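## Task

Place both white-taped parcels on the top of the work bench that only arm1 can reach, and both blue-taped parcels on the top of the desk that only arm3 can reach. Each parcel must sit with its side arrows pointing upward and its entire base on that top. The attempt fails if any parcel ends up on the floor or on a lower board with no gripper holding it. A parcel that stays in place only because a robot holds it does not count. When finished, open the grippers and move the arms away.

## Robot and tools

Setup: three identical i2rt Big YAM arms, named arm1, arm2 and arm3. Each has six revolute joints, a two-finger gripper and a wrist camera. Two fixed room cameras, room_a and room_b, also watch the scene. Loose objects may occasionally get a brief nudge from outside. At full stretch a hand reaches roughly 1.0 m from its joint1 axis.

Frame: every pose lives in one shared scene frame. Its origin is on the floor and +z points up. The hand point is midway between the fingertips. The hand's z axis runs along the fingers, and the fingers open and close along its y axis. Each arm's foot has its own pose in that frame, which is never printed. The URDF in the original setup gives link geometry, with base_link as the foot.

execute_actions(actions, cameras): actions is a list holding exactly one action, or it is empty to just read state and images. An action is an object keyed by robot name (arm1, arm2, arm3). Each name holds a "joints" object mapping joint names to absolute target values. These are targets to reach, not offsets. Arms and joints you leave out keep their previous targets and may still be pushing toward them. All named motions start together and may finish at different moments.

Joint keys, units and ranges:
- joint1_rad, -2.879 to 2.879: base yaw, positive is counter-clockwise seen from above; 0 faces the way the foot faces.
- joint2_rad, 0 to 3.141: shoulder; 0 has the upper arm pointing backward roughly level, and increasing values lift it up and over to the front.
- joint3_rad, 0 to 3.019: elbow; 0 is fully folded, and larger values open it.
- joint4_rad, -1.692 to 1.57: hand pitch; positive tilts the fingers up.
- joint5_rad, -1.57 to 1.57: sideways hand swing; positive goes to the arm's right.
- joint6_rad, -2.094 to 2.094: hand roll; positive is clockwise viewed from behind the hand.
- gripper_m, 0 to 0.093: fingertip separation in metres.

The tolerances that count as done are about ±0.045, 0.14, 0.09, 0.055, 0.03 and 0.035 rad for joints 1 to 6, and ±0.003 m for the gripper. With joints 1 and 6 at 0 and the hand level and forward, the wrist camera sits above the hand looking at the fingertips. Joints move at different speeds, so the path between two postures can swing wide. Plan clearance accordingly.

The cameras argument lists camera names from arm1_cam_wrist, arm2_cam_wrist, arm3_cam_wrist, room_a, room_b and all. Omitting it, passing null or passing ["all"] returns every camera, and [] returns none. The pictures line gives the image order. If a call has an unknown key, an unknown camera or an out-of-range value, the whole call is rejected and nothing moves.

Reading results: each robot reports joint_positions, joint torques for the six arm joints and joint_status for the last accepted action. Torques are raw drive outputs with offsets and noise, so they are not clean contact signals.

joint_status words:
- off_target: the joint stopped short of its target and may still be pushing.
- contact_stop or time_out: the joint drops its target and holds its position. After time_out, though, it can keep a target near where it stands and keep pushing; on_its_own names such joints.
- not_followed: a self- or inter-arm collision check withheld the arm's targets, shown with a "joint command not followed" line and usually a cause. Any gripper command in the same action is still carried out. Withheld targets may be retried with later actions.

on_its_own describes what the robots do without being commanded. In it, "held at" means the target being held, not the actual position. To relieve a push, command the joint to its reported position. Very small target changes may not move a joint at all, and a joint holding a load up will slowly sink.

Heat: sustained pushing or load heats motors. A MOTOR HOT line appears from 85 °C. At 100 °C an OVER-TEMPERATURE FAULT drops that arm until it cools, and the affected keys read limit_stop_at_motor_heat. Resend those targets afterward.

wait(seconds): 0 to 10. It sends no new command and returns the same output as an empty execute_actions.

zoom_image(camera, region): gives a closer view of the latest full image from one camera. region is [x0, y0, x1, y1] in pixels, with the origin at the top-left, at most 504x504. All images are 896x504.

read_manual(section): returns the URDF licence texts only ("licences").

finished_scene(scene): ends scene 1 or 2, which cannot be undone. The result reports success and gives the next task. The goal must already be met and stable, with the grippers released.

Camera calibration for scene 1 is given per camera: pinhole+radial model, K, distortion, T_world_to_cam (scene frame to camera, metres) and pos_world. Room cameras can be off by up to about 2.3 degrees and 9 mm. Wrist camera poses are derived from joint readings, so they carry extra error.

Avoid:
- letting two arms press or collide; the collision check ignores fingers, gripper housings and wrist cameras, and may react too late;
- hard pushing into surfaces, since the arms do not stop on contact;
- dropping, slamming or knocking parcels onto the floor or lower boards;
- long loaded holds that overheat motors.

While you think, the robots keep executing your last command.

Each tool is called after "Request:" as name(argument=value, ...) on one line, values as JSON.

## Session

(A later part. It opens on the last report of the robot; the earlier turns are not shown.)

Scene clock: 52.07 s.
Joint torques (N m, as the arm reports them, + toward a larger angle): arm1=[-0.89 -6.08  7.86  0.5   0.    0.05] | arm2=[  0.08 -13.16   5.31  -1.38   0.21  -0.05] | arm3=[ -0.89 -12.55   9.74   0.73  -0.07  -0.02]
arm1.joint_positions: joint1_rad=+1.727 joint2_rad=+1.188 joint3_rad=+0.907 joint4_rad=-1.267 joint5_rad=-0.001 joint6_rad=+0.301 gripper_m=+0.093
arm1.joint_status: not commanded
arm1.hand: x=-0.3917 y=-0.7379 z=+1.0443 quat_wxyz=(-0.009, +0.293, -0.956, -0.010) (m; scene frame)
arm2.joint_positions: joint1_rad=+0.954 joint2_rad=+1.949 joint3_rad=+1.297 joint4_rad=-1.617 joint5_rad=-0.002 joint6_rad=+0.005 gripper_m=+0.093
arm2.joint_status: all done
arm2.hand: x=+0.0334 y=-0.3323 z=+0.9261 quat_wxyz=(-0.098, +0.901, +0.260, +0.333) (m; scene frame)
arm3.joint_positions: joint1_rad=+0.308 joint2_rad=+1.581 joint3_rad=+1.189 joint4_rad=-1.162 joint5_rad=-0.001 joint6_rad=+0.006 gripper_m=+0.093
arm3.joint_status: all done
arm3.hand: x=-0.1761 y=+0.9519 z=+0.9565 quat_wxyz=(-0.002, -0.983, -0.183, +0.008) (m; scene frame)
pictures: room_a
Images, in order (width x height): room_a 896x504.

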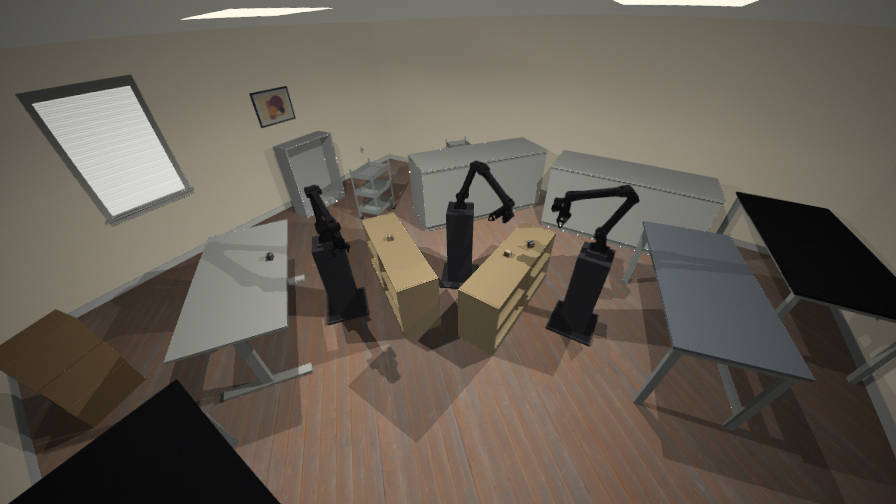

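Request:
execute_actions(actions=[{"arm2":{"joints":{"joint1_rad":1.303,"joint3_rad":1.085,"joint4_rad":0.70,"joint6_rad":0.0}},"arm1":{"joints":{"joint1_rad":1.70}}}], cameras=[])

Request:
execute_actions(actions=[{"arm2":{"joints":{"joint2_rad":2.375}},"arm1":{"joints":{"joint2_rad":2.555,"joint3_rad":2.055,"joint4_rad":-1.04,"joint6_rad":0.318}}}], cameras=["arm1_cam_wrist","arm2_cam_wrist","room_a"])

Scene clock: 54.80 s.
Joint torques (N m, as the arm reports them, + toward a larger angle): arm1=[-1.01 -6.11  7.85  0.52  0.01  0.04] | arm2=[ -0.2  -14.6    6.34   2.32   0.13  -0.05] | arm3=[ -0.92 -12.52   9.77   0.73  -0.07  -0.02]
arm1.joint_positions: joint1_rad=+1.713 joint2_rad=+1.188 joint3_rad=+0.907 joint4_rad=-1.267 joint5_rad=-0.001 joint6_rad=+0.301 gripper_m=+0.093
arm1.joint_status: all done
arm1.hand: x=-0.3882 y=-0.7407 z=+1.0443 quat_wxyz=(-0.009, +0.286, -0.958, -0.010) (m; scene frame)
arm2.joint_positions: joint1_rad=+1.304 joint2_rad=+1.949 joint3_rad=+1.083 joint4_rad=+0.680 joint5_rad=-0.001 joint6_rad=+0.005 gripper_m=+0.093
arm2.joint_status: all done
arm2.hand: x=-0.0893 y=-0.7007 z=+1.0058 quat_wxyz=(+0.283, +0.694, +0.340, -0.568) (m; scene frame)
arm3.joint_positions: joint1_rad=+0.308 joint2_rad=+1.581 joint3_rad=+1.189 joint4_rad=-1.162 joint5_rad=-0.001 joint6_rad=+0.006 gripper_m=+0.093
arm3.joint_status: not commanded
arm3.hand: x=-0.1761 y=+0.9519 z=+0.9565 quat_wxyz=(-0.002, -0.983, -0.183, +0.008) (m; scene frame)
pictures: none
No camera images: the call's "cameras" was empty. Leave "cameras" out to get every camera's image.

Scene clock: 56.73 s.
Joint torques (N m, as the arm reports them, + toward a larger angle): arm1=[ -0.74 -24.91   9.97   0.45   0.02   0.04] | arm2=[ -0.39 -16.47   4.     1.61   0.15  -0.05] | arm3=[ -0.89 -12.54   9.75   0.73  -0.07  -0.03]
arm1.joint_positions: joint1_rad=+1.713 joint2_rad=+2.553 joint3_rad=+2.021 joint4_rad=-1.037 joint5_rad=-0.001 joint6_rad=+0.309 gripper_m=+0.093
arm1.joint_status: all done
arm1.hand: x=-0.1421 y=-0.4392 z=+0.7350 quat_wxyz=(+0.000, +0.282, -0.959, -0.004) (m; scene frame)
arm2.joint_positions: joint1_rad=+1.304 joint2_rad=+2.382 joint3_rad=+1.072 joint4_rad=+0.694 joint5_rad=-0.001 joint6_rad=+0.005 gripper_m=+0.093
arm2.joint_status: all done
arm2.hand: x=-0.0433 y=-0.6415 z=+0.7162 quat_wxyz=(+0.203, +0.800, +0.392, -0.406) (m; scene frame)
arm3.joint_positions: joint1_rad=+0.308 joint2_rad=+1.581 joint3_rad=+1.189 joint4_rad=-1.162 joint5_rad=-0.001 joint6_rad=+0.006 gripper_m=+0.093
arm3.joint_status: not commanded
arm3.hand: x=-0.1761 y=+0.9519 z=+0.9565 quat_wxyz=(-0.002, -0.983, -0.183, +0.008) (m; scene frame)
pictures: arm1_cam_wrist, arm2_cam_wrist, room_a
camera_calibration (this result's frames):
arm1_cam_wrist: T_world_to_cam=[[0.531402, -0.847074, -0.00882635, -0.291077], [-0.685766, -0.436278, 0.582569, -0.713997], [-0.497329, -0.303525, -0.812733, 0.515001], [0, 0, 0, 1]] pos_world=[-0.0788309, -0.401749, 0.831942]
arm2_cam_wrist: T_world_to_cam=[[-0.789411, 0.613865, -0.00056597, 0.356779], [0.583394, 0.749938, -0.311841, 0.735423], [-0.191004, -0.246501, -0.950134, 0.635075], [0, 0, 0, 1]] pos_world=[-0.0260944, -0.61399, 0.832944]
Images, in order (width x height): arm1_cam_wrist 896x504, arm2_cam_wrist 896x504, room_a 896x504.

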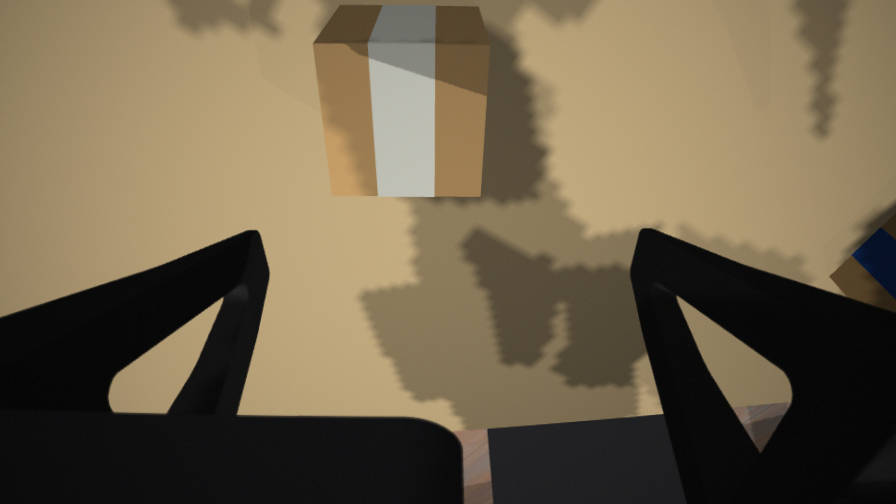

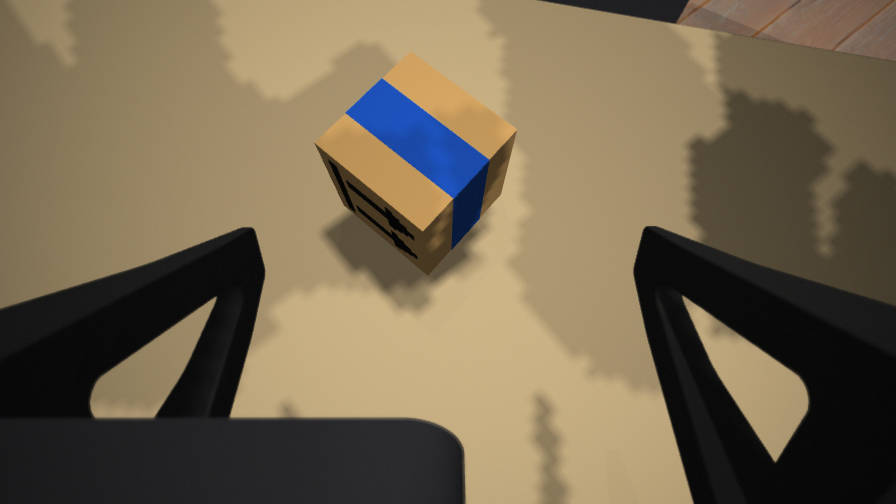

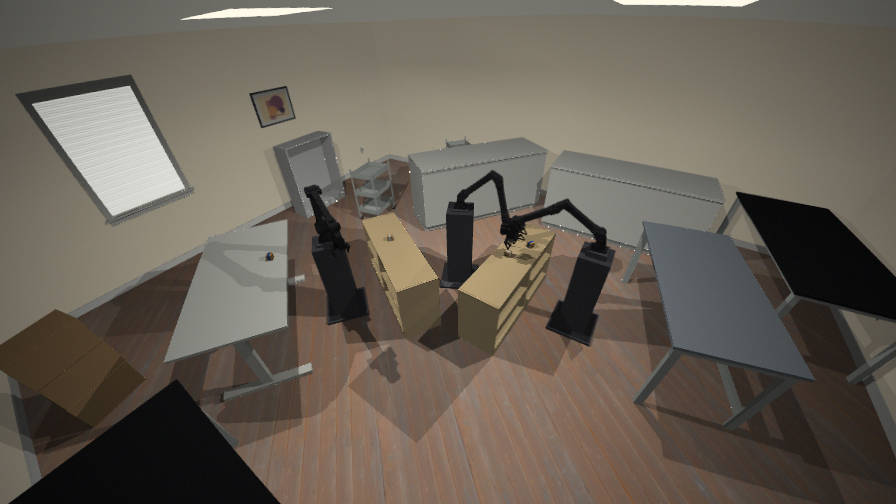

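Request:
execute_actions(actions=[{"arm2":{"joints":{"joint1_rad":1.316,"joint2_rad":2.33,"joint3_rad":2.05,"joint4_rad":-1.03,"joint6_rad":0.733}},"arm1":{"joints":{"joint1_rad":1.735,"joint2_rad":2.73,"joint3_rad":2.216,"joint4_rad":-1.01}}}], cameras=["arm1_cam_wrist","arm2_cam_wrist"])

Scene clock: 60.13 s.
Joint torques (N m, as the arm reports them, + toward a larger angle): arm1=[  1.14 -24.32   9.85   0.73   0.01   0.04] | arm2=[  0.28 -19.83  10.02   0.06   0.2    0.12] | arm3=[ -0.96 -12.51   9.76   0.72  -0.06  -0.02]
arm1.joint_positions: joint1_rad=+1.723 joint2_rad=+2.704 joint3_rad=+2.186 joint4_rad=-1.012 joint5_rad=-0.001 joint6_rad=+0.309 gripper_m=+0.093
arm1.joint_status: all done
arm1.hand: x=-0.1282 y=-0.4100 z=+0.6848 quat_wxyz=(-0.016, +0.287, -0.958, -0.015) (m; scene frame)
arm2.joint_positions: joint1_rad=+1.310 joint2_rad=+2.317 joint3_rad=+2.013 joint4_rad=-1.020 joint5_rad=-0.001 joint6_rad=+0.722 gripper_m=+0.093
arm2.joint_status: all done
arm2.hand: x=-0.1088 y=-0.7336 z=+0.8937 quat_wxyz=(+0.087, +0.988, +0.100, -0.079) (m; scene frame)
arm3.joint_positions: joint1_rad=+0.308 joint2_rad=+1.581 joint3_rad=+1.189 joint4_rad=-1.162 joint5_rad=-0.001 joint6_rad=+0.006 gripper_m=+0.093
arm3.joint_status: not commanded
arm3.hand: x=-0.1761 y=+0.9519 z=+0.9565 quat_wxyz=(-0.002, -0.983, -0.183, +0.008) (m; scene frame)
pictures: arm1_cam_wrist, arm2_cam_wrist
camera_calibration (this result's frames):
arm1_cam_wrist: T_world_to_cam=[[0.540248, -0.841242, -0.0210645, -0.262211], [-0.69527, -0.460326, 0.551996, -0.652583], [-0.474059, -0.283569, -0.833581, 0.515443], [0, 0, 0, 1]] pos_world=[-0.0677123, -0.37482, 0.784364]
arm2_cam_wrist: T_world_to_cam=[[-0.211092, 0.966134, -0.148412, 0.815151], [0.865969, 0.255268, 0.430041, -0.0971094], [0.453362, -0.0377415, -0.890527, 0.938517], [0, 0, 0, 1]] pos_world=[-0.169322, -0.727335, 0.998514]
Images, in order (width x height): arm1_cam_wrist 896x504, arm2_cam_wrist 896x504.

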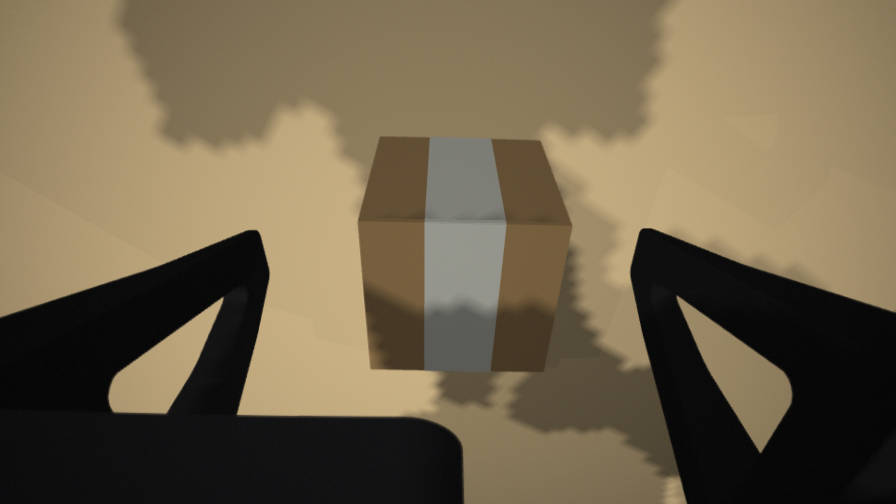

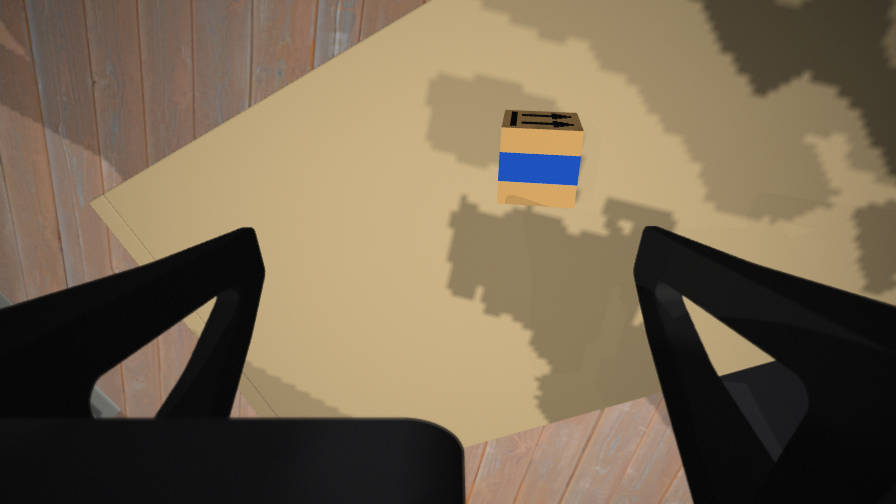

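Request:
execute_actions(actions=[{"arm2":{"joints":{"joint1_rad":1.325,"joint2_rad":2.565}},"arm1":{"joints":{"joint2_rad":2.775}}}], cameras=["arm1_cam_wrist","arm2_cam_wrist"])

Scene clock: 61.63 s.
Joint torques (N m, as the arm reports them, + toward a larger angle): arm1=[  1.4  -22.88   9.54   0.67   0.01   0.03] | arm2=[  0.14 -20.55   7.93  -0.17   0.21   0.14] | arm3=[ -0.89 -12.52   9.77   0.73  -0.07  -0.03]
arm1.joint_positions: joint1_rad=+1.723 joint2_rad=+2.736 joint3_rad=+2.186 joint4_rad=-1.012 joint5_rad=-0.001 joint6_rad=+0.309 gripper_m=+0.093
arm1.joint_status: all done
arm1.hand: x=-0.1351 y=-0.4184 z=+0.6623 quat_wxyz=(-0.003, +0.287, -0.958, -0.006) (m; scene frame)
arm2.joint_positions: joint1_rad=+1.320 joint2_rad=+2.568 joint3_rad=+2.030 joint4_rad=-1.026 joint5_rad=-0.001 joint6_rad=+0.722 gripper_m=+0.093
arm2.joint_status: all done
arm2.hand: x=-0.0732 y=-0.6992 z=+0.7222 quat_wxyz=(-0.001, +0.994, +0.105, +0.002) (m; scene frame)
arm3.joint_positions: joint1_rad=+0.308 joint2_rad=+1.581 joint3_rad=+1.189 joint4_rad=-1.162 joint5_rad=-0.001 joint6_rad=+0.006 gripper_m=+0.093
arm3.joint_status: not commanded
arm3.hand: x=-0.1761 y=+0.9519 z=+0.9565 quat_wxyz=(-0.002, -0.983, -0.183, +0.008) (m; scene frame)
pictures: arm1_cam_wrist, arm2_cam_wrist
camera_calibration (this result's frames):
arm1_cam_wrist: T_world_to_cam=[[0.540104, -0.841525, -0.0110945, -0.272721], [-0.683941, -0.44657, 0.576888, -0.658108], [-0.490421, -0.303992, -0.816748, 0.469133], [0, 0, 0, 1]] pos_world=[-0.0727371, -0.38078, 0.759792]
arm2_cam_wrist: T_world_to_cam=[[-0.211135, 0.977422, 0.00829497, 0.658713], [0.790143, 0.165673, 0.590107, -0.246788], [0.575409, 0.131147, -0.807282, 0.837911], [0, 0, 0, 1]] pos_world=[-0.148066, -0.712843, 0.816598]
Images, in order (width x height): arm1_cam_wrist 896x504, arm2_cam_wrist 896x504.

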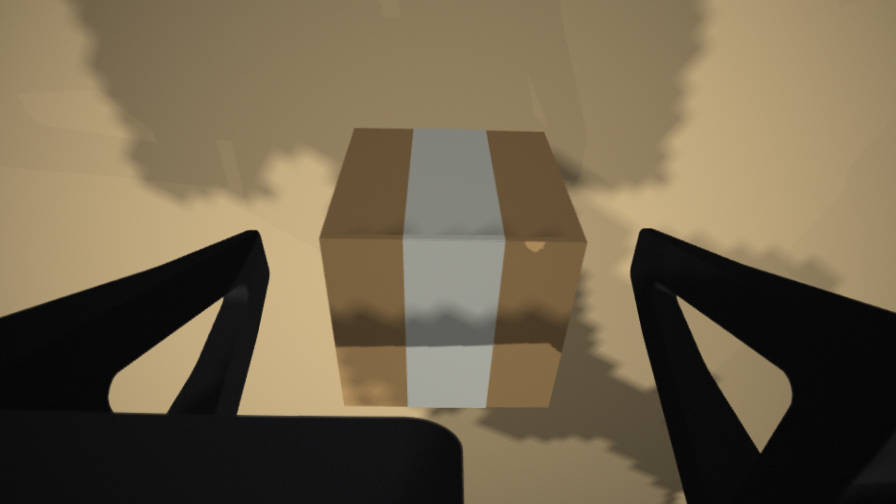

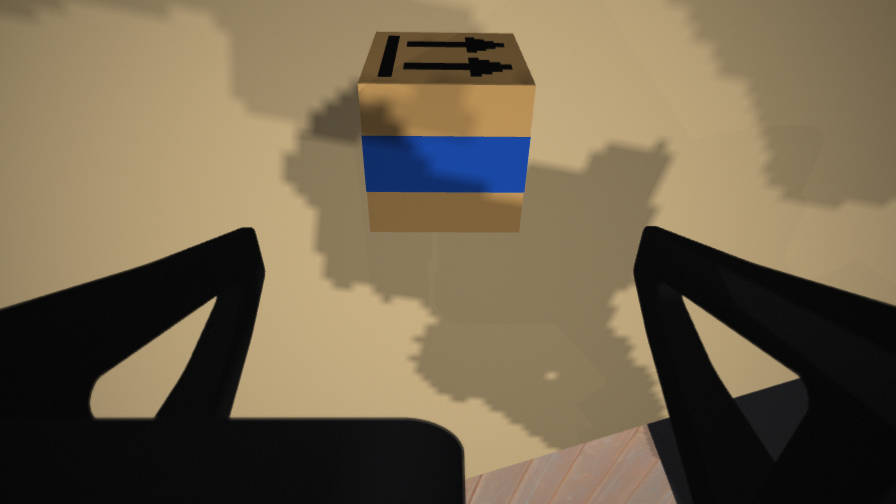

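Request:
execute_actions(actions=[{"arm2":{"joints":{"joint2_rad":2.705,"joint3_rad":2.11,"joint4_rad":-0.94}},"arm1":{"joints":{"joint2_rad":2.736,"gripper_m":0.04}}}], cameras=["arm2_cam_wrist"])

Scene clock: 63.10 s.
Joint torques (N m, as the arm reports them, + toward a larger angle): arm1=[  1.32 -26.06   9.62   0.69   0.01   0.04] | arm2=[  0.11 -21.2    7.89   0.28   0.21   0.15] | arm3=[ -0.87 -12.5    9.76   0.73  -0.07  -0.03]
arm1.joint_positions: joint1_rad=+1.723 joint2_rad=+2.736 joint3_rad=+2.186 joint4_rad=-1.012 joint5_rad=-0.001 joint6_rad=+0.309 gripper_m=+0.049
arm1.joint_status: gripper_m off_target (ended at +0.049, target +0.040); the others done
arm1.hand: x=-0.1351 y=-0.4184 z=+0.6623 quat_wxyz=(-0.003, +0.287, -0.958, -0.006) (m; scene frame)
arm2.joint_positions: joint1_rad=+1.320 joint2_rad=+2.713 joint3_rad=+2.085 joint4_rad=-0.949 joint5_rad=-0.001 joint6_rad=+0.723 gripper_m=+0.093
arm2.joint_status: all done
arm2.hand: x=-0.0698 y=-0.6950 z=+0.6404 quat_wxyz=(-0.006, +0.994, +0.105, +0.007) (m; scene frame)
arm3.joint_positions: joint1_rad=+0.308 joint2_rad=+1.581 joint3_rad=+1.189 joint4_rad=-1.162 joint5_rad=-0.001 joint6_rad=+0.006 gripper_m=+0.093
arm3.joint_status: not commanded
arm3.hand: x=-0.1761 y=+0.9519 z=+0.9565 quat_wxyz=(-0.002, -0.983, -0.183, +0.008) (m; scene frame)
pictures: arm2_cam_wrist
camera_calibration (this result's frames):
arm2_cam_wrist: T_world_to_cam=[[-0.210893, 0.977359, 0.0171107, 0.650278], [0.785482, 0.159019, 0.598106, -0.211922], [0.581844, 0.139577, -0.801234, 0.77175], [0, 0, 0, 1]] pos_world=[-0.145438, -0.709574, 0.733977]
Images, in order (width x height): arm2_cam_wrist 896x504.

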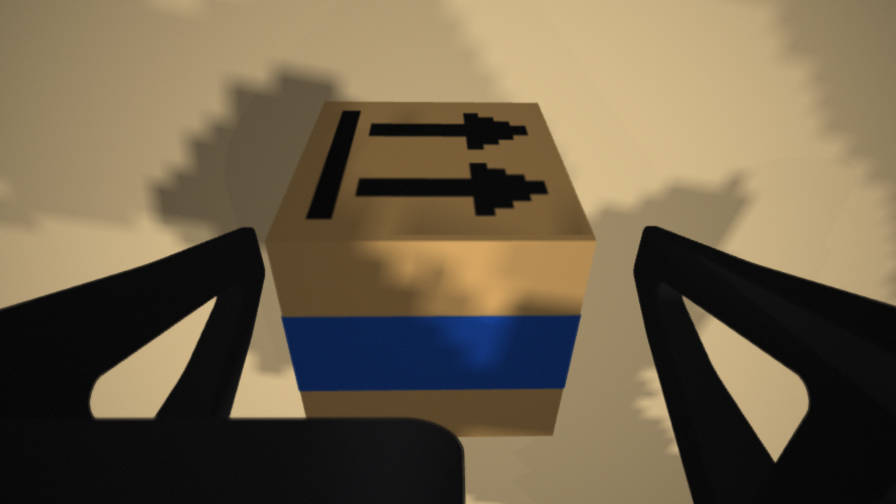

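Request:
execute_actions(actions=[{"arm2":{"joints":{"gripper_m":0.04}},"arm1":{"joints":{"joint2_rad":2.5}}}], cameras=[])

Request:
execute_actions(actions=[{"arm2":{"joints":{"joint2_rad":2.45}},"arm1":{"joints":{"joint2_rad":1.3,"joint3_rad":1.0,"joint4_rad":-1.27}}}], cameras=["room_a"])

Scene clock: 64.67 s.
Joint torques (N m, as the arm reports them, + toward a larger angle): arm1=[  1.26 -23.38   9.56   1.13   0.01   0.03] | arm2=[  0.14 -21.74   7.84   0.29   0.21   0.14] | arm3=[ -0.8  -12.5    9.76   0.71  -0.07  -0.02]
arm1.joint_positions: joint1_rad=+1.723 joint2_rad=+2.464 joint3_rad=+2.206 joint4_rad=-1.012 joint5_rad=-0.001 joint6_rad=+0.309 gripper_m=+0.049
arm1.joint_status: all done
arm1.hand: x=-0.0858 y=-0.3596 z=+0.8738 quat_wxyz=(-0.123, +0.283, -0.947, -0.089) (m; scene frame)
arm2.joint_positions: joint1_rad=+1.320 joint2_rad=+2.713 joint3_rad=+2.085 joint4_rad=-0.948 joint5_rad=-0.001 joint6_rad=+0.723 gripper_m=+0.050
arm2.joint_status: gripper_m off_target (ended at +0.050, target +0.040)
arm2.hand: x=-0.0699 y=-0.6951 z=+0.6404 quat_wxyz=(-0.005, +0.994, +0.105, +0.007) (m; scene frame)
arm3.joint_positions: joint1_rad=+0.308 joint2_rad=+1.581 joint3_rad=+1.189 joint4_rad=-1.162 joint5_rad=-0.001 joint6_rad=+0.006 gripper_m=+0.093
arm3.joint_status: not commanded
arm3.hand: x=-0.1761 y=+0.9519 z=+0.9565 quat_wxyz=(-0.002, -0.983, -0.183, +0.008) (m; scene frame)
pictures: none
No camera images: the call's "cameras" was empty. Leave "cameras" out to get every camera's image.

Scene clock: 66.53 s.
Joint torques (N m, as the arm reports them, + toward a larger angle): arm1=[  1.08 -10.12   8.62   0.49   0.01   0.04] | arm2=[  0.05 -21.28   8.37   0.6    0.21   0.11] | arm3=[ -0.86 -12.5    9.76   0.72  -0.07  -0.03]
arm1.joint_positions: joint1_rad=+1.723 joint2_rad=+1.314 joint3_rad=+0.994 joint4_rad=-1.268 joint5_rad=-0.001 joint6_rad=+0.309 gripper_m=+0.049
arm1.joint_status: all done
arm1.hand: x=-0.3695 y=-0.7122 z=+1.0371 quat_wxyz=(+0.007, +0.287, -0.958, +0.001) (m; scene frame)
arm2.joint_positions: joint1_rad=+1.320 joint2_rad=+2.452 joint3_rad=+2.099 joint4_rad=-0.945 joint5_rad=-0.001 joint6_rad=+0.723 gripper_m=+0.050
arm2.joint_status: all done
arm2.hand: x=-0.1192 y=-0.7610 z=+0.8345 quat_wxyz=(+0.097, +0.986, +0.104, -0.087) (m; scene frame)
arm3.joint_positions: joint1_rad=+0.308 joint2_rad=+1.581 joint3_rad=+1.189 joint4_rad=-1.162 joint5_rad=-0.001 joint6_rad=+0.006 gripper_m=+0.093
arm3.joint_status: not commanded
arm3.hand: x=-0.1761 y=+0.9519 z=+0.9565 quat_wxyz=(-0.002, -0.983, -0.183, +0.008) (m; scene frame)
pictures: room_a
Images, in order (width x height): room_a 896x504.

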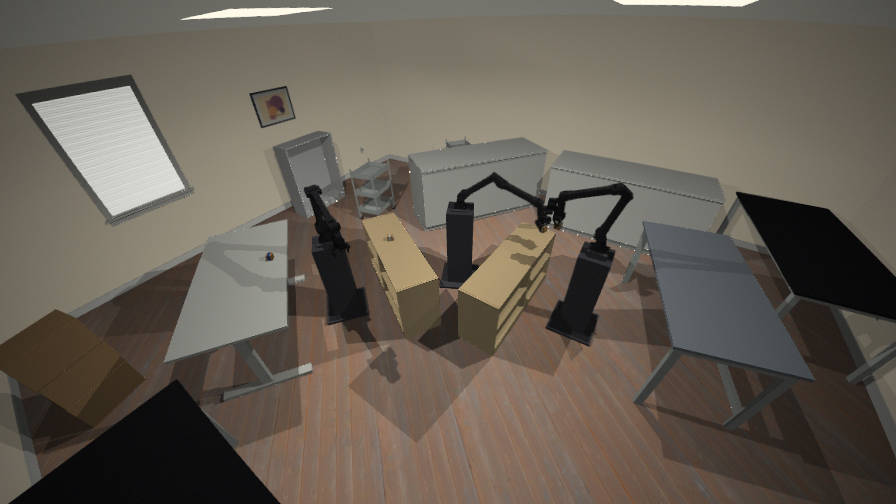

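Request:
execute_actions(actions=[{"arm2":{"joints":{"joint2_rad":1.85,"joint3_rad":1.45,"joint4_rad":-1.17}},"arm1":{"joints":{"joint6_rad":0.0}}}], cameras=[])

Request:
execute_actions(actions=[{"arm2":{"joints":{"joint1_rad":-0.896,"joint6_rad":-1.126}},"arm1":{"joints":{"joint1_rad":-1.29}}}], cameras=["arm2_cam_wrist","room_a"])

Scene clock: 68.40 s.
Joint torques (N m, as the arm reports them, + toward a larger angle): arm1=[  1.17 -10.16   8.69   0.44  -0.03  -0.14] | arm2=[  0.18 -14.12   7.07  -0.22   0.2    0.13] | arm3=[ -0.91 -12.54   9.75   0.71  -0.07  -0.02]
arm1.joint_positions: joint1_rad=+1.723 joint2_rad=+1.314 joint3_rad=+0.994 joint4_rad=-1.268 joint5_rad=-0.001 joint6_rad=+0.009 gripper_m=+0.049
arm1.joint_status: all done
arm1.hand: x=-0.3695 y=-0.7122 z=+1.0371 quat_wxyz=(+0.008, +0.427, -0.904, +0.000) (m; scene frame)
arm2.joint_positions: joint1_rad=+1.320 joint2_rad=+1.848 joint3_rad=+1.449 joint4_rad=-1.162 joint5_rad=-0.001 joint6_rad=+0.723 gripper_m=+0.050
arm2.joint_status: all done
arm2.hand: x=+0.0208 y=-0.5714 z=+0.9683 quat_wxyz=(+0.000, +0.994, +0.105, +0.002) (m; scene frame)
arm3.joint_positions: joint1_rad=+0.308 joint2_rad=+1.581 joint3_rad=+1.189 joint4_rad=-1.162 joint5_rad=-0.001 joint6_rad=+0.006 gripper_m=+0.093
arm3.joint_status: not commanded
arm3.hand: x=-0.1761 y=+0.9519 z=+0.9565 quat_wxyz=(-0.002, -0.983, -0.183, +0.008) (m; scene frame)
pictures: none
No camera images: the call's "cameras" was empty. Leave "cameras" out to get every camera's image.

Scene clock: 70.90 s.
Joint torques (N m, as the arm reports them, + toward a larger angle): arm1=[ -0.85 -10.27   8.62   0.45  -0.01  -0.12] | arm2=[ -0.76 -14.25   7.13  -0.28  -0.01  -0.15] | arm3=[ -0.89 -12.59   9.76   0.73  -0.07  -0.03]
arm1.joint_positions: joint1_rad=-1.285 joint2_rad=+1.314 joint3_rad=+0.994 joint4_rad=-1.268 joint5_rad=-0.001 joint6_rad=+0.007 gripper_m=+0.049
arm1.joint_status: all done
arm1.hand: x=-0.7717 y=-1.2827 z=+1.0341 quat_wxyz=(+0.008, -0.873, -0.487, -0.008) (m; scene frame)
arm2.joint_positions: joint1_rad=-0.900 joint2_rad=+1.848 joint3_rad=+1.449 joint4_rad=-1.162 joint5_rad=+0.002 joint6_rad=-1.115 gripper_m=+0.050
arm2.joint_status: all done
arm2.hand: x=+0.1933 y=+0.3897 z=+0.9772 quat_wxyz=(-0.009, +0.996, -0.086, +0.003) (m; scene frame)
arm3.joint_positions: joint1_rad=+0.308 joint2_rad=+1.581 joint3_rad=+1.189 joint4_rad=-1.162 joint5_rad=-0.001 joint6_rad=+0.006 gripper_m=+0.093
arm3.joint_status: not commanded
arm3.hand: x=-0.1761 y=+0.9519 z=+0.9565 quat_wxyz=(-0.002, -0.983, -0.183, +0.008) (m; scene frame)
pictures: arm2_cam_wrist, room_a
camera_calibration (this result's frames):
arm2_cam_wrist: T_world_to_cam=[[0.169676, 0.985168, 0.0255834, -0.444983], [0.793223, -0.15193, 0.589673, -0.664607], [0.584813, -0.0797599, -0.807237, 0.827973], [0, 0, 0, 1]] pos_world=[0.118475, 0.403448, 1.07166]
Images, in order (width x height): arm2_cam_wrist 896x504, room_a 896x504.

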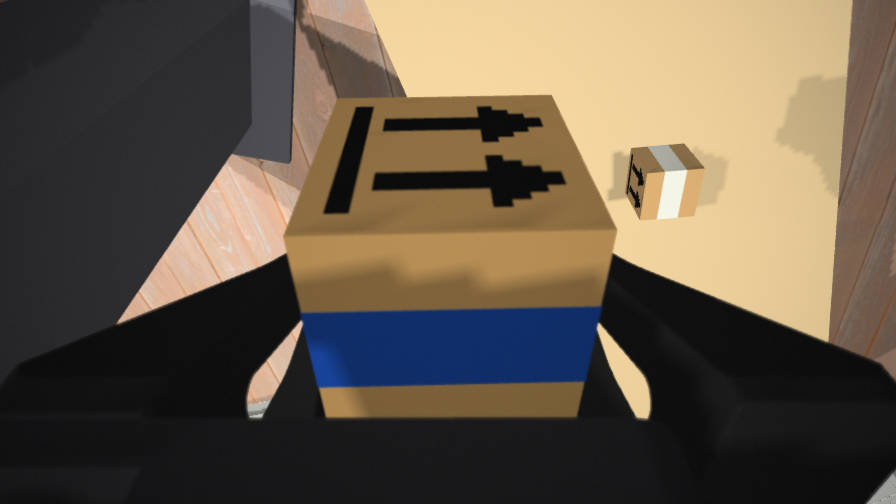

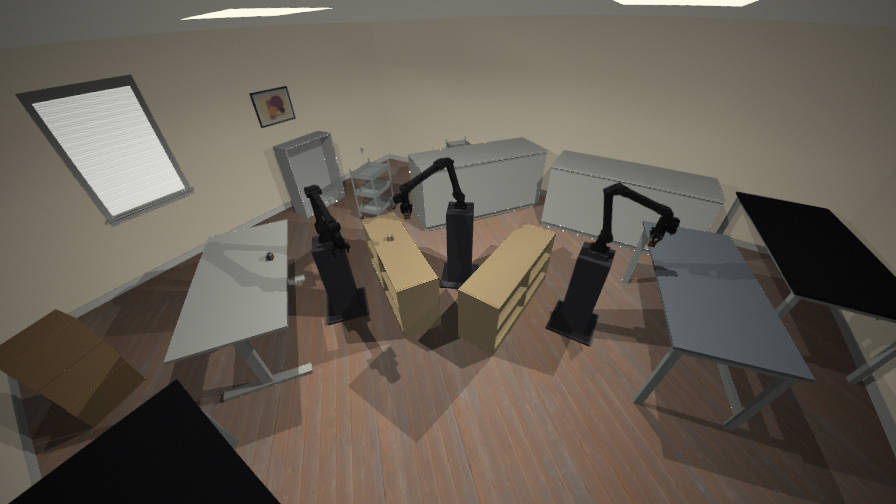

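Request:
execute_actions(actions=[{"arm2":{"joints":{"joint2_rad":2.655,"joint3_rad":2.02,"joint4_rad":-0.90}},"arm1":{"joints":{"joint2_rad":2.03,"joint3_rad":1.375,"joint4_rad":-0.88}}}], cameras=["arm1_cam_wrist"])

Scene clock: 72.90 s.
Joint torques (N m, as the arm reports them, + toward a larger angle): arm1=[ -0.48 -19.57   7.63   0.73  -0.01  -0.12] | arm2=[ -0.69 -21.73   8.44   0.01   0.    -0.11] | arm3=[ -0.88 -12.59   9.75   0.72  -0.07  -0.02]
arm1.joint_positions: joint1_rad=-1.285 joint2_rad=+2.038 joint3_rad=+1.360 joint4_rad=-0.884 joint5_rad=-0.001 joint6_rad=+0.007 gripper_m=+0.049
arm1.joint_status: all done
arm1.hand: x=-0.8776 y=-1.4546 z=+0.8375 quat_wxyz=(+0.001, -0.873, -0.487, +0.003) (m; scene frame)
arm2.joint_positions: joint1_rad=-0.899 joint2_rad=+2.665 joint3_rad=+1.982 joint4_rad=-0.903 joint5_rad=+0.001 joint6_rad=-1.117 gripper_m=+0.049
arm2.joint_status: all done
arm2.hand: x=+0.1570 y=+0.5236 z=+0.6535 quat_wxyz=(+0.003, +0.996, -0.085, +0.007) (m; scene frame)
arm3.joint_positions: joint1_rad=+0.308 joint2_rad=+1.581 joint3_rad=+1.189 joint4_rad=-1.162 joint5_rad=-0.001 joint6_rad=+0.006 gripper_m=+0.093
arm3.joint_status: not commanded
arm3.hand: x=-0.1761 y=+0.9519 z=+0.9565 quat_wxyz=(-0.002, -0.983, -0.183, +0.008) (m; scene frame)
pictures: arm1_cam_wrist
camera_calibration (this result's frames):
arm1_cam_wrist: T_world_to_cam=[[-0.844684, 0.535243, 0.00498024, 0.0321092], [0.437959, 0.685747, 0.581328, 0.898151], [0.307737, 0.49322, -0.813654, 1.79058], [0, 0, 0, 1]] pos_world=[-0.917258, -1.51624, 0.934631]
Images, in order (width x height): arm1_cam_wrist 896x504.

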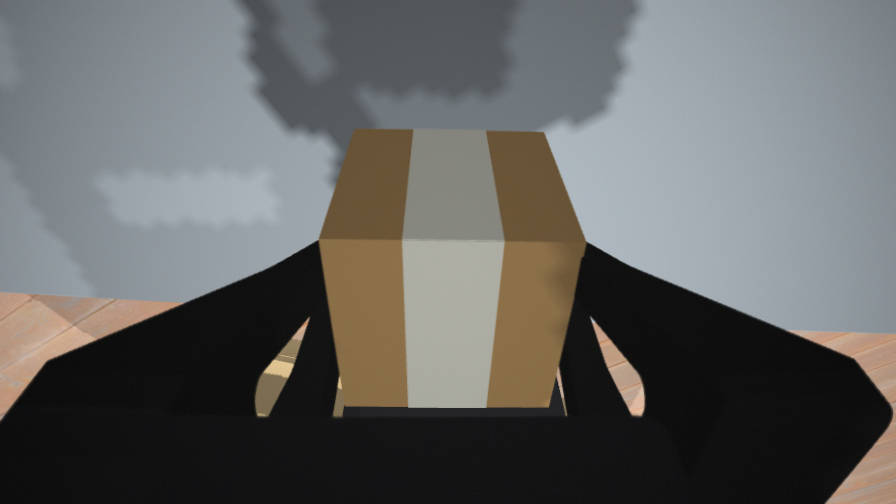

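Request:
execute_actions(actions=[{"arm2":{"joints":{"joint2_rad":2.72}},"arm1":{"joints":{"joint2_rad":2.115}}}], cameras=[])

Scene clock: 74.10 s.
Joint torques (N m, as the arm reports them, + toward a larger angle): arm1=[ -0.51 -17.01   7.27   0.61  -0.01  -0.13] | arm2=[ -0.29 -18.62   7.67   0.05   0.01  -0.11] | arm3=[ -0.93 -12.51   9.77   0.72  -0.07  -0.03]
arm1.joint_positions: joint1_rad=-1.285 joint2_rad=+2.092 joint3_rad=+1.360 joint4_rad=-0.883 joint5_rad=-0.001 joint6_rad=+0.007 gripper_m=+0.049
arm1.joint_status: all done
arm1.hand: x=-0.8723 y=-1.4456 z=+0.8093 quat_wxyz=(+0.015, -0.873, -0.487, -0.020) (m; scene frame)
arm2.joint_positions: joint1_rad=-0.899 joint2_rad=+2.693 joint3_rad=+1.993 joint4_rad=-0.904 joint5_rad=+0.001 joint6_rad=-1.117 gripper_m=+0.049
arm2.joint_status: all done
arm2.hand: x=+0.1587 y=+0.5186 z=+0.6379 quat_wxyz=(+0.011, +0.996, -0.084, +0.010) (m; scene frame)
arm3.joint_positions: joint1_rad=+0.308 joint2_rad=+1.581 joint3_rad=+1.189 joint4_rad=-1.162 joint5_rad=-0.001 joint6_rad=+0.006 gripper_m=+0.093
arm3.joint_status: not commanded
arm3.hand: x=-0.1761 y=+0.9519 z=+0.9565 quat_wxyz=(-0.002, -0.983, -0.183, +0.008) (m; scene frame)
pictures: none
No camera images: the call's "cameras" was empty. Leave "cameras" out to get every camera's image.

Request:
execute_actions(actions=[{"arm2":{"joints":{"joint2_rad":2.693,"gripper_m":0.093}},"arm1":{"joints":{"joint2_rad":2.15,"joint4_rad":-0.83}}}], cameras=["arm1_cam_wrist","arm2_cam_wrist"])

Scene clock: 74.83 s.
Joint torques (N m, as the arm reports them, + toward a larger angle): arm1=[ -0.37 -14.5    7.38   1.04  -0.02  -0.12] | arm2=[ -0.23 -20.64   7.8    0.01   0.    -0.1 ] | arm3=[ -0.91 -12.59   9.76   0.73  -0.07  -0.02]
arm1.joint_positions: joint1_rad=-1.285 joint2_rad=+2.094 joint3_rad=+1.360 joint4_rad=-0.843 joint5_rad=-0.001 joint6_rad=+0.007 gripper_m=+0.049
arm1.joint_status: all done
arm1.hand: x=-0.8774 y=-1.4539 z=+0.8082 quat_wxyz=(+0.005, -0.873, -0.487, -0.003) (m; scene frame)
arm2.joint_positions: joint1_rad=-0.899 joint2_rad=+2.693 joint3_rad=+1.993 joint4_rad=-0.904 joint5_rad=+0.001 joint6_rad=-1.117 gripper_m=+0.093
arm2.joint_status: all done
arm2.hand: x=+0.1587 y=+0.5186 z=+0.6379 quat_wxyz=(+0.011, +0.996, -0.084, +0.010) (m; scene frame)
arm3.joint_positions: joint1_rad=+0.308 joint2_rad=+1.581 joint3_rad=+1.189 joint4_rad=-1.162 joint5_rad=-0.001 joint6_rad=+0.006 gripper_m=+0.093
arm3.joint_status: not commanded
arm3.hand: x=-0.1761 y=+0.9519 z=+0.9565 quat_wxyz=(-0.002, -0.983, -0.183, +0.008) (m; scene frame)
pictures: arm1_cam_wrist, arm2_cam_wrist
camera_calibration (this result's frames):
arm1_cam_wrist: T_world_to_cam=[[-0.844675, 0.535253, 0.00523976, 0.0318784], [0.433711, 0.678631, 0.592752, 0.891354], [0.313716, 0.502955, -0.805368, 1.77903], [0, 0, 0, 1]] pos_world=[-0.917773, -1.51673, 0.904252]
arm2_cam_wrist: T_world_to_cam=[[0.16702, 0.985881, -0.0119912, -0.533389], [0.78684, -0.125952, 0.604168, -0.43923], [0.594128, -0.110343, -0.796766, 0.592263], [0, 0, 0, 1]] pos_world=[0.0828107, 0.535889, 0.730868]
Images, in order (width x height): arm1_cam_wrist 896x504, arm2_cam_wrist 896x504.

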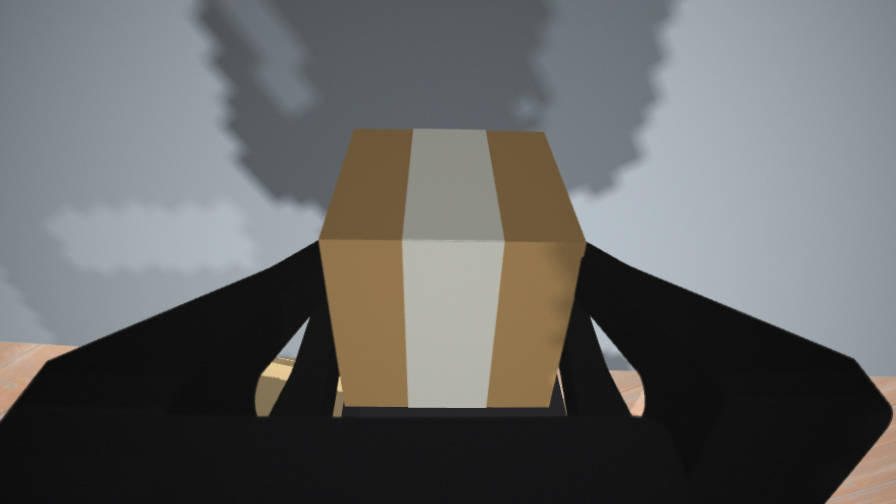

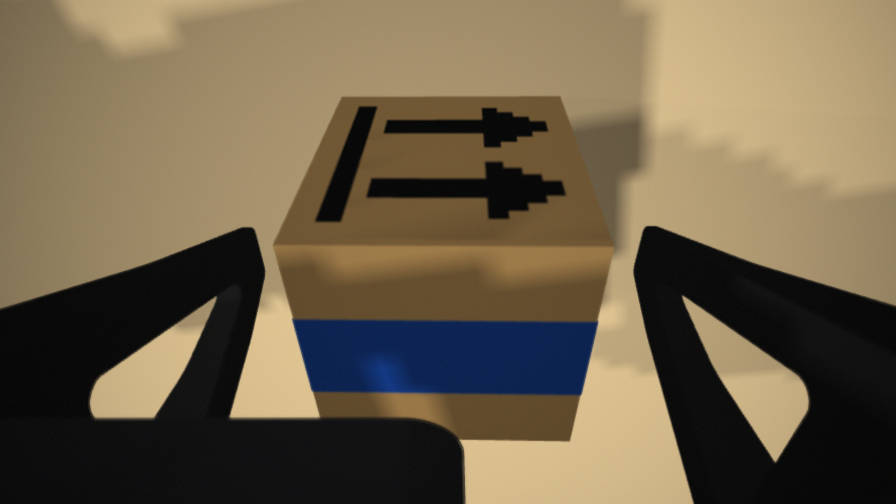

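Request:
execute_actions(actions=[{"arm2":{"joints":{"joint2_rad":2.55,"joint4_rad":-1.05}},"arm1":{"joints":{"joint2_rad":2.094,"gripper_m":0.093}}}], cameras=["arm2_cam_wrist"])

Scene clock: 76.80 s.
Joint torques (N m, as the arm reports them, + toward a larger angle): arm1=[ -0.48 -19.19   7.33   0.85  -0.01  -0.12] | arm2=[ -0.19 -19.83   8.19  -0.41   0.    -0.1 ] | arm3=[ -0.92 -12.53   9.76   0.72  -0.07  -0.03]
arm1.joint_positions: joint1_rad=-1.285 joint2_rad=+2.094 joint3_rad=+1.360 joint4_rad=-0.838 joint5_rad=-0.001 joint6_rad=+0.007 gripper_m=+0.093
arm1.joint_status: all done
arm1.hand: x=-0.8780 y=-1.4549 z=+0.8082 quat_wxyz=(+0.004, -0.873, -0.487, -0.001) (m; scene frame)
arm2.joint_positions: joint1_rad=-0.899 joint2_rad=+2.534 joint3_rad=+1.999 joint4_rad=-1.040 joint5_rad=+0.001 joint6_rad=-1.117 gripper_m=+0.093
arm2.joint_status: all done
arm2.hand: x=+0.1515 y=+0.5391 z=+0.7467 quat_wxyz=(-0.002, +0.996, -0.084, +0.005) (m; scene frame)
arm3.joint_positions: joint1_rad=+0.308 joint2_rad=+1.581 joint3_rad=+1.189 joint4_rad=-1.162 joint5_rad=-0.001 joint6_rad=+0.006 gripper_m=+0.093
arm3.joint_status: not commanded
arm3.hand: x=-0.1761 y=+0.9519 z=+0.9565 quat_wxyz=(-0.002, -0.983, -0.183, +0.008) (m; scene frame)
pictures: arm2_cam_wrist
camera_calibration (this result's frames):
arm2_cam_wrist: T_world_to_cam=[[0.166736, 0.985911, 0.0133947, -0.570084], [0.791633, -0.141954, 0.594278, -0.481423], [0.587807, -0.0884839, -0.804148, 0.680184], [0, 0, 0, 1]] pos_world=[0.0763467, 0.553898, 0.840704]
Images, in order (width x height): arm2_cam_wrist 896x504.

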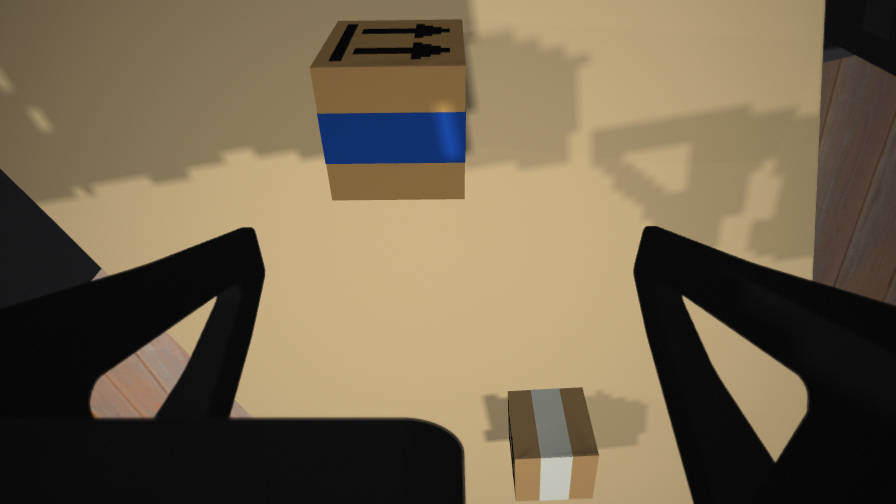

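Request:
execute_actions(actions=[{"arm2":{"joints":{"joint1_rad":-1.25,"joint6_rad":0.0}},"arm1":{"joints":{"joint3_rad":1.91,"joint4_rad":-1.60}},"arm3":{"joints":{"joint1_rad":1.0,"joint3_rad":0.91,"joint4_rad":0.715}}}], cameras=["arm2_cam_wrist"])

Scene clock: 79.23 s.
Joint torques (N m, as the arm reports them, + toward a larger angle): arm1=[ -0.34 -20.96  10.72  -0.12  -0.02  -0.13] | arm2=[  0.04 -19.48   8.1   -0.37   0.13   0.14] | arm3=[ -0.89 -13.22   9.45   3.26  -0.07  -0.02]
arm1.joint_positions: joint1_rad=-1.285 joint2_rad=+2.087 joint3_rad=+1.876 joint4_rad=-1.592 joint5_rad=-0.001 joint6_rad=+0.007 gripper_m=+0.093
arm1.joint_status: all done
arm1.hand: x=-0.8938 y=-1.4831 z=+0.9921 quat_wxyz=(+0.061, -0.867, -0.483, -0.102) (m; scene frame)
arm2.joint_positions: joint1_rad=-1.253 joint2_rad=+2.534 joint3_rad=+1.999 joint4_rad=-1.040 joint5_rad=+0.000 joint6_rad=-0.011 gripper_m=+0.093
arm2.joint_status: all done
arm2.hand: x=+0.3960 y=+0.5654 z=+0.7490 quat_wxyz=(-0.004, +0.686, -0.727, +0.002) (m; scene frame)
arm3.joint_positions: joint1_rad=+1.007 joint2_rad=+1.587 joint3_rad=+0.904 joint4_rad=+0.698 joint5_rad=+0.000 joint6_rad=+0.006 gripper_m=+0.093
arm3.joint_status: all done
arm3.hand: x=-0.0616 y=+0.5557 z=+1.1109 quat_wxyz=(-0.366, -0.604, -0.356, +0.611) (m; scene frame)
pictures: arm2_cam_wrist
camera_calibration (this result's frames):
arm2_cam_wrist: T_world_to_cam=[[0.998283, -0.056374, 0.0158977, -0.378681], [-0.0550642, -0.810731, 0.582823, 0.0493653], [-0.0199673, -0.582698, -0.812443, 1.06694], [0, 0, 0, 1]] pos_world=[0.402053, 0.64038, 0.844081]
Images, in order (width x height): arm2_cam_wrist 896x504.

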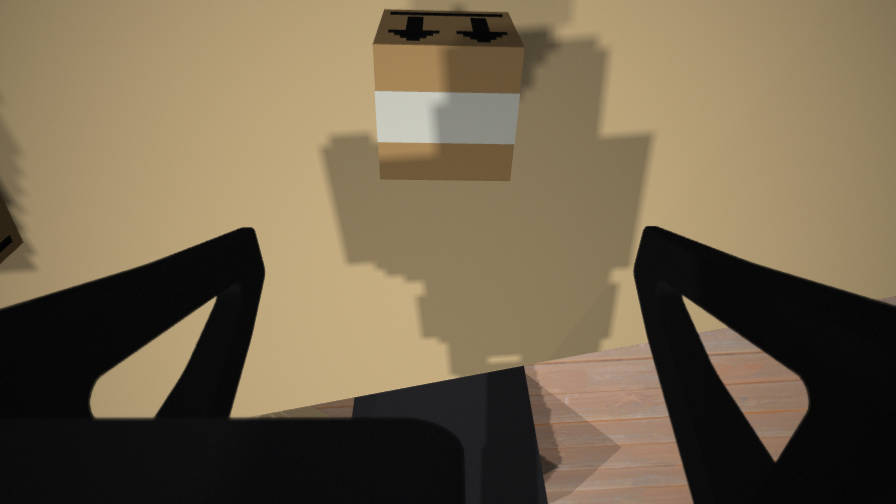

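Request:
execute_actions(actions=[])

Scene clock: 80.13 s.
Joint torques (N m, as the arm reports them, + toward a larger angle): arm1=[ -0.42 -20.56  10.6   -0.14  -0.02  -0.13] | arm2=[ -0.13 -19.52   8.07  -0.36   0.12   0.15] | arm3=[ -0.89 -13.26   9.46   3.28  -0.08  -0.03]
arm1.joint_positions: joint1_rad=-1.285 joint2_rad=+2.087 joint3_rad=+1.876 joint4_rad=-1.592 joint5_rad=-0.001 joint6_rad=+0.007 gripper_m=+0.093
arm1.joint_status: all done
arm1.hand: x=-0.8938 y=-1.4831 z=+0.9921 quat_wxyz=(+0.061, -0.867, -0.483, -0.102) (m; scene frame)
arm2.joint_positions: joint1_rad=-1.253 joint2_rad=+2.534 joint3_rad=+1.999 joint4_rad=-1.040 joint5_rad=+0.000 joint6_rad=-0.011 gripper_m=+0.093
arm2.joint_status: all done
arm2.hand: x=+0.3960 y=+0.5654 z=+0.7490 quat_wxyz=(-0.004, +0.686, -0.727, +0.002) (m; scene frame)
arm3.joint_positions: joint1_rad=+1.007 joint2_rad=+1.587 joint3_rad=+0.904 joint4_rad=+0.698 joint5_rad=+0.000 joint6_rad=+0.006 gripper_m=+0.093
arm3.joint_status: all done
arm3.hand: x=-0.0616 y=+0.5557 z=+1.1109 quat_wxyz=(-0.366, -0.604, -0.356, +0.611) (m; scene frame)
pictures: arm1_cam_wrist, arm2_cam_wrist, arm3_cam_wrist, room_a, room_b
camera_calibration (this result's frames):
arm1_cam_wrist: T_world_to_cam=[[-0.844807, 0.534989, 0.00939909, 0.0280034], [0.35451, 0.546481, 0.758737, 0.377856], [0.400779, 0.644318, -0.651329, 2.08157], [0, 0, 0, 1]] pos_world=[-0.944548, -1.56267, 1.06883]
arm2_cam_wrist: T_world_to_cam=[[0.998262, -0.0567548, 0.0158962, -0.378456], [-0.0553727, -0.810712, 0.582821, 0.0494785], [-0.0201906, -0.582688, -0.812445, 1.06703], [0, 0, 0, 1]] pos_world=[0.402082, 0.640378, 0.844081]
arm3_cam_wrist: T_world_to_cam=[[-0.882232, 0.470779, -0.00581648, -0.310736], [0.269645, 0.495105, -0.825931, 0.663053], [-0.385952, -0.730231, -0.563741, 1.13097], [0, 0, 0, 1]] pos_world=[-0.0164302, 0.643877, 1.1834]
Images, in order (width x height): arm1_cam_wrist 896x504, arm2_cam_wrist 896x504, arm3_cam_wrist 896x504, room_a 896x504, room_b 896x504.

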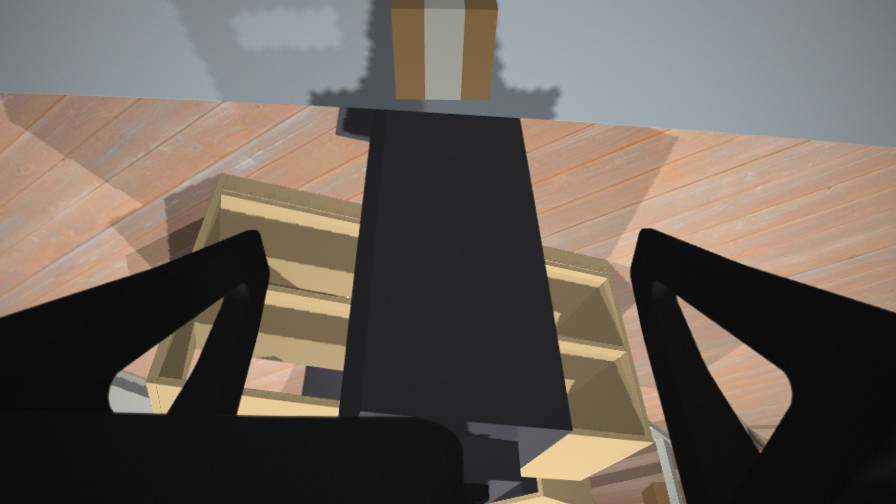

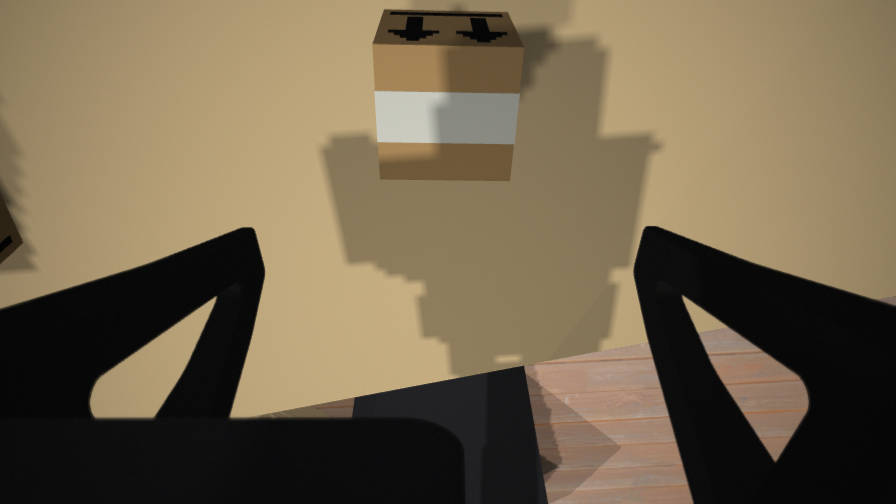

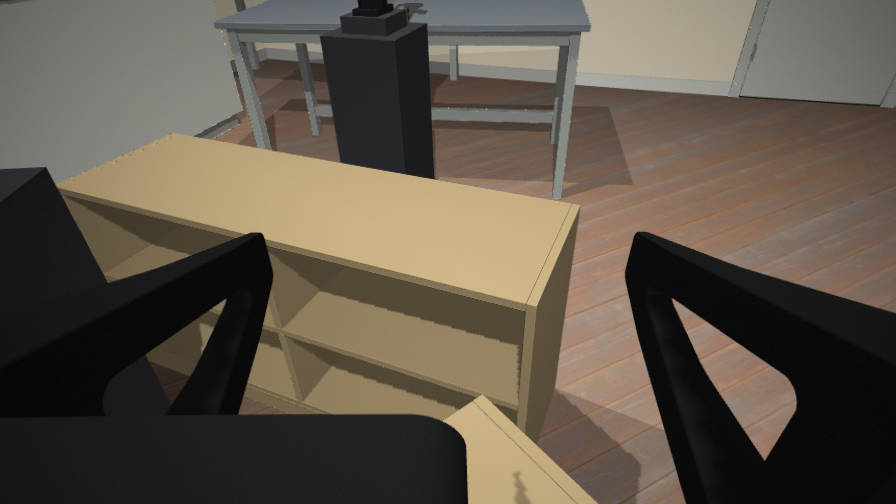

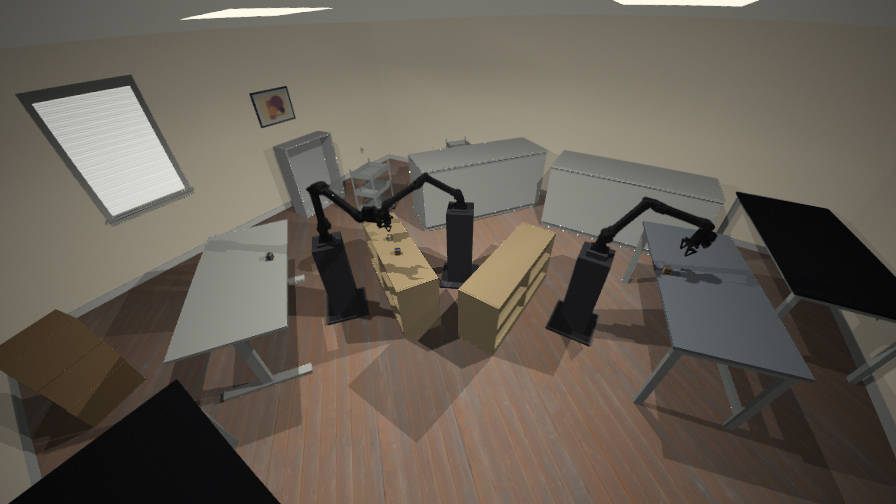

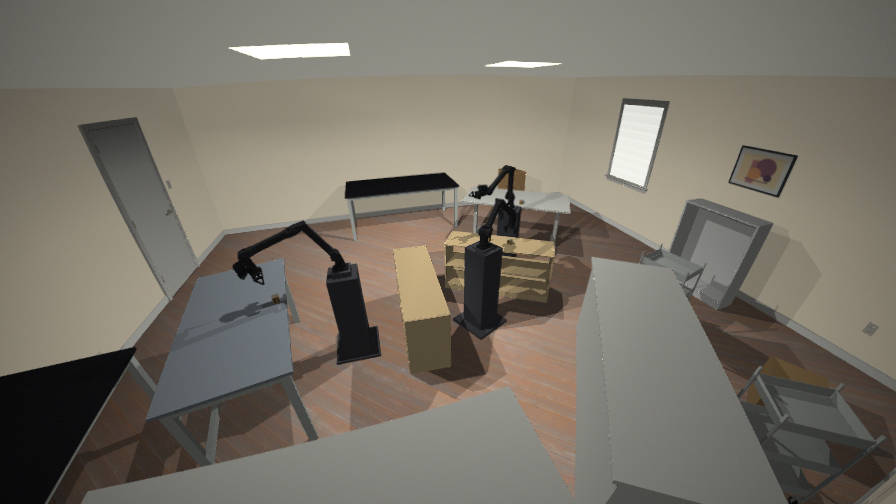

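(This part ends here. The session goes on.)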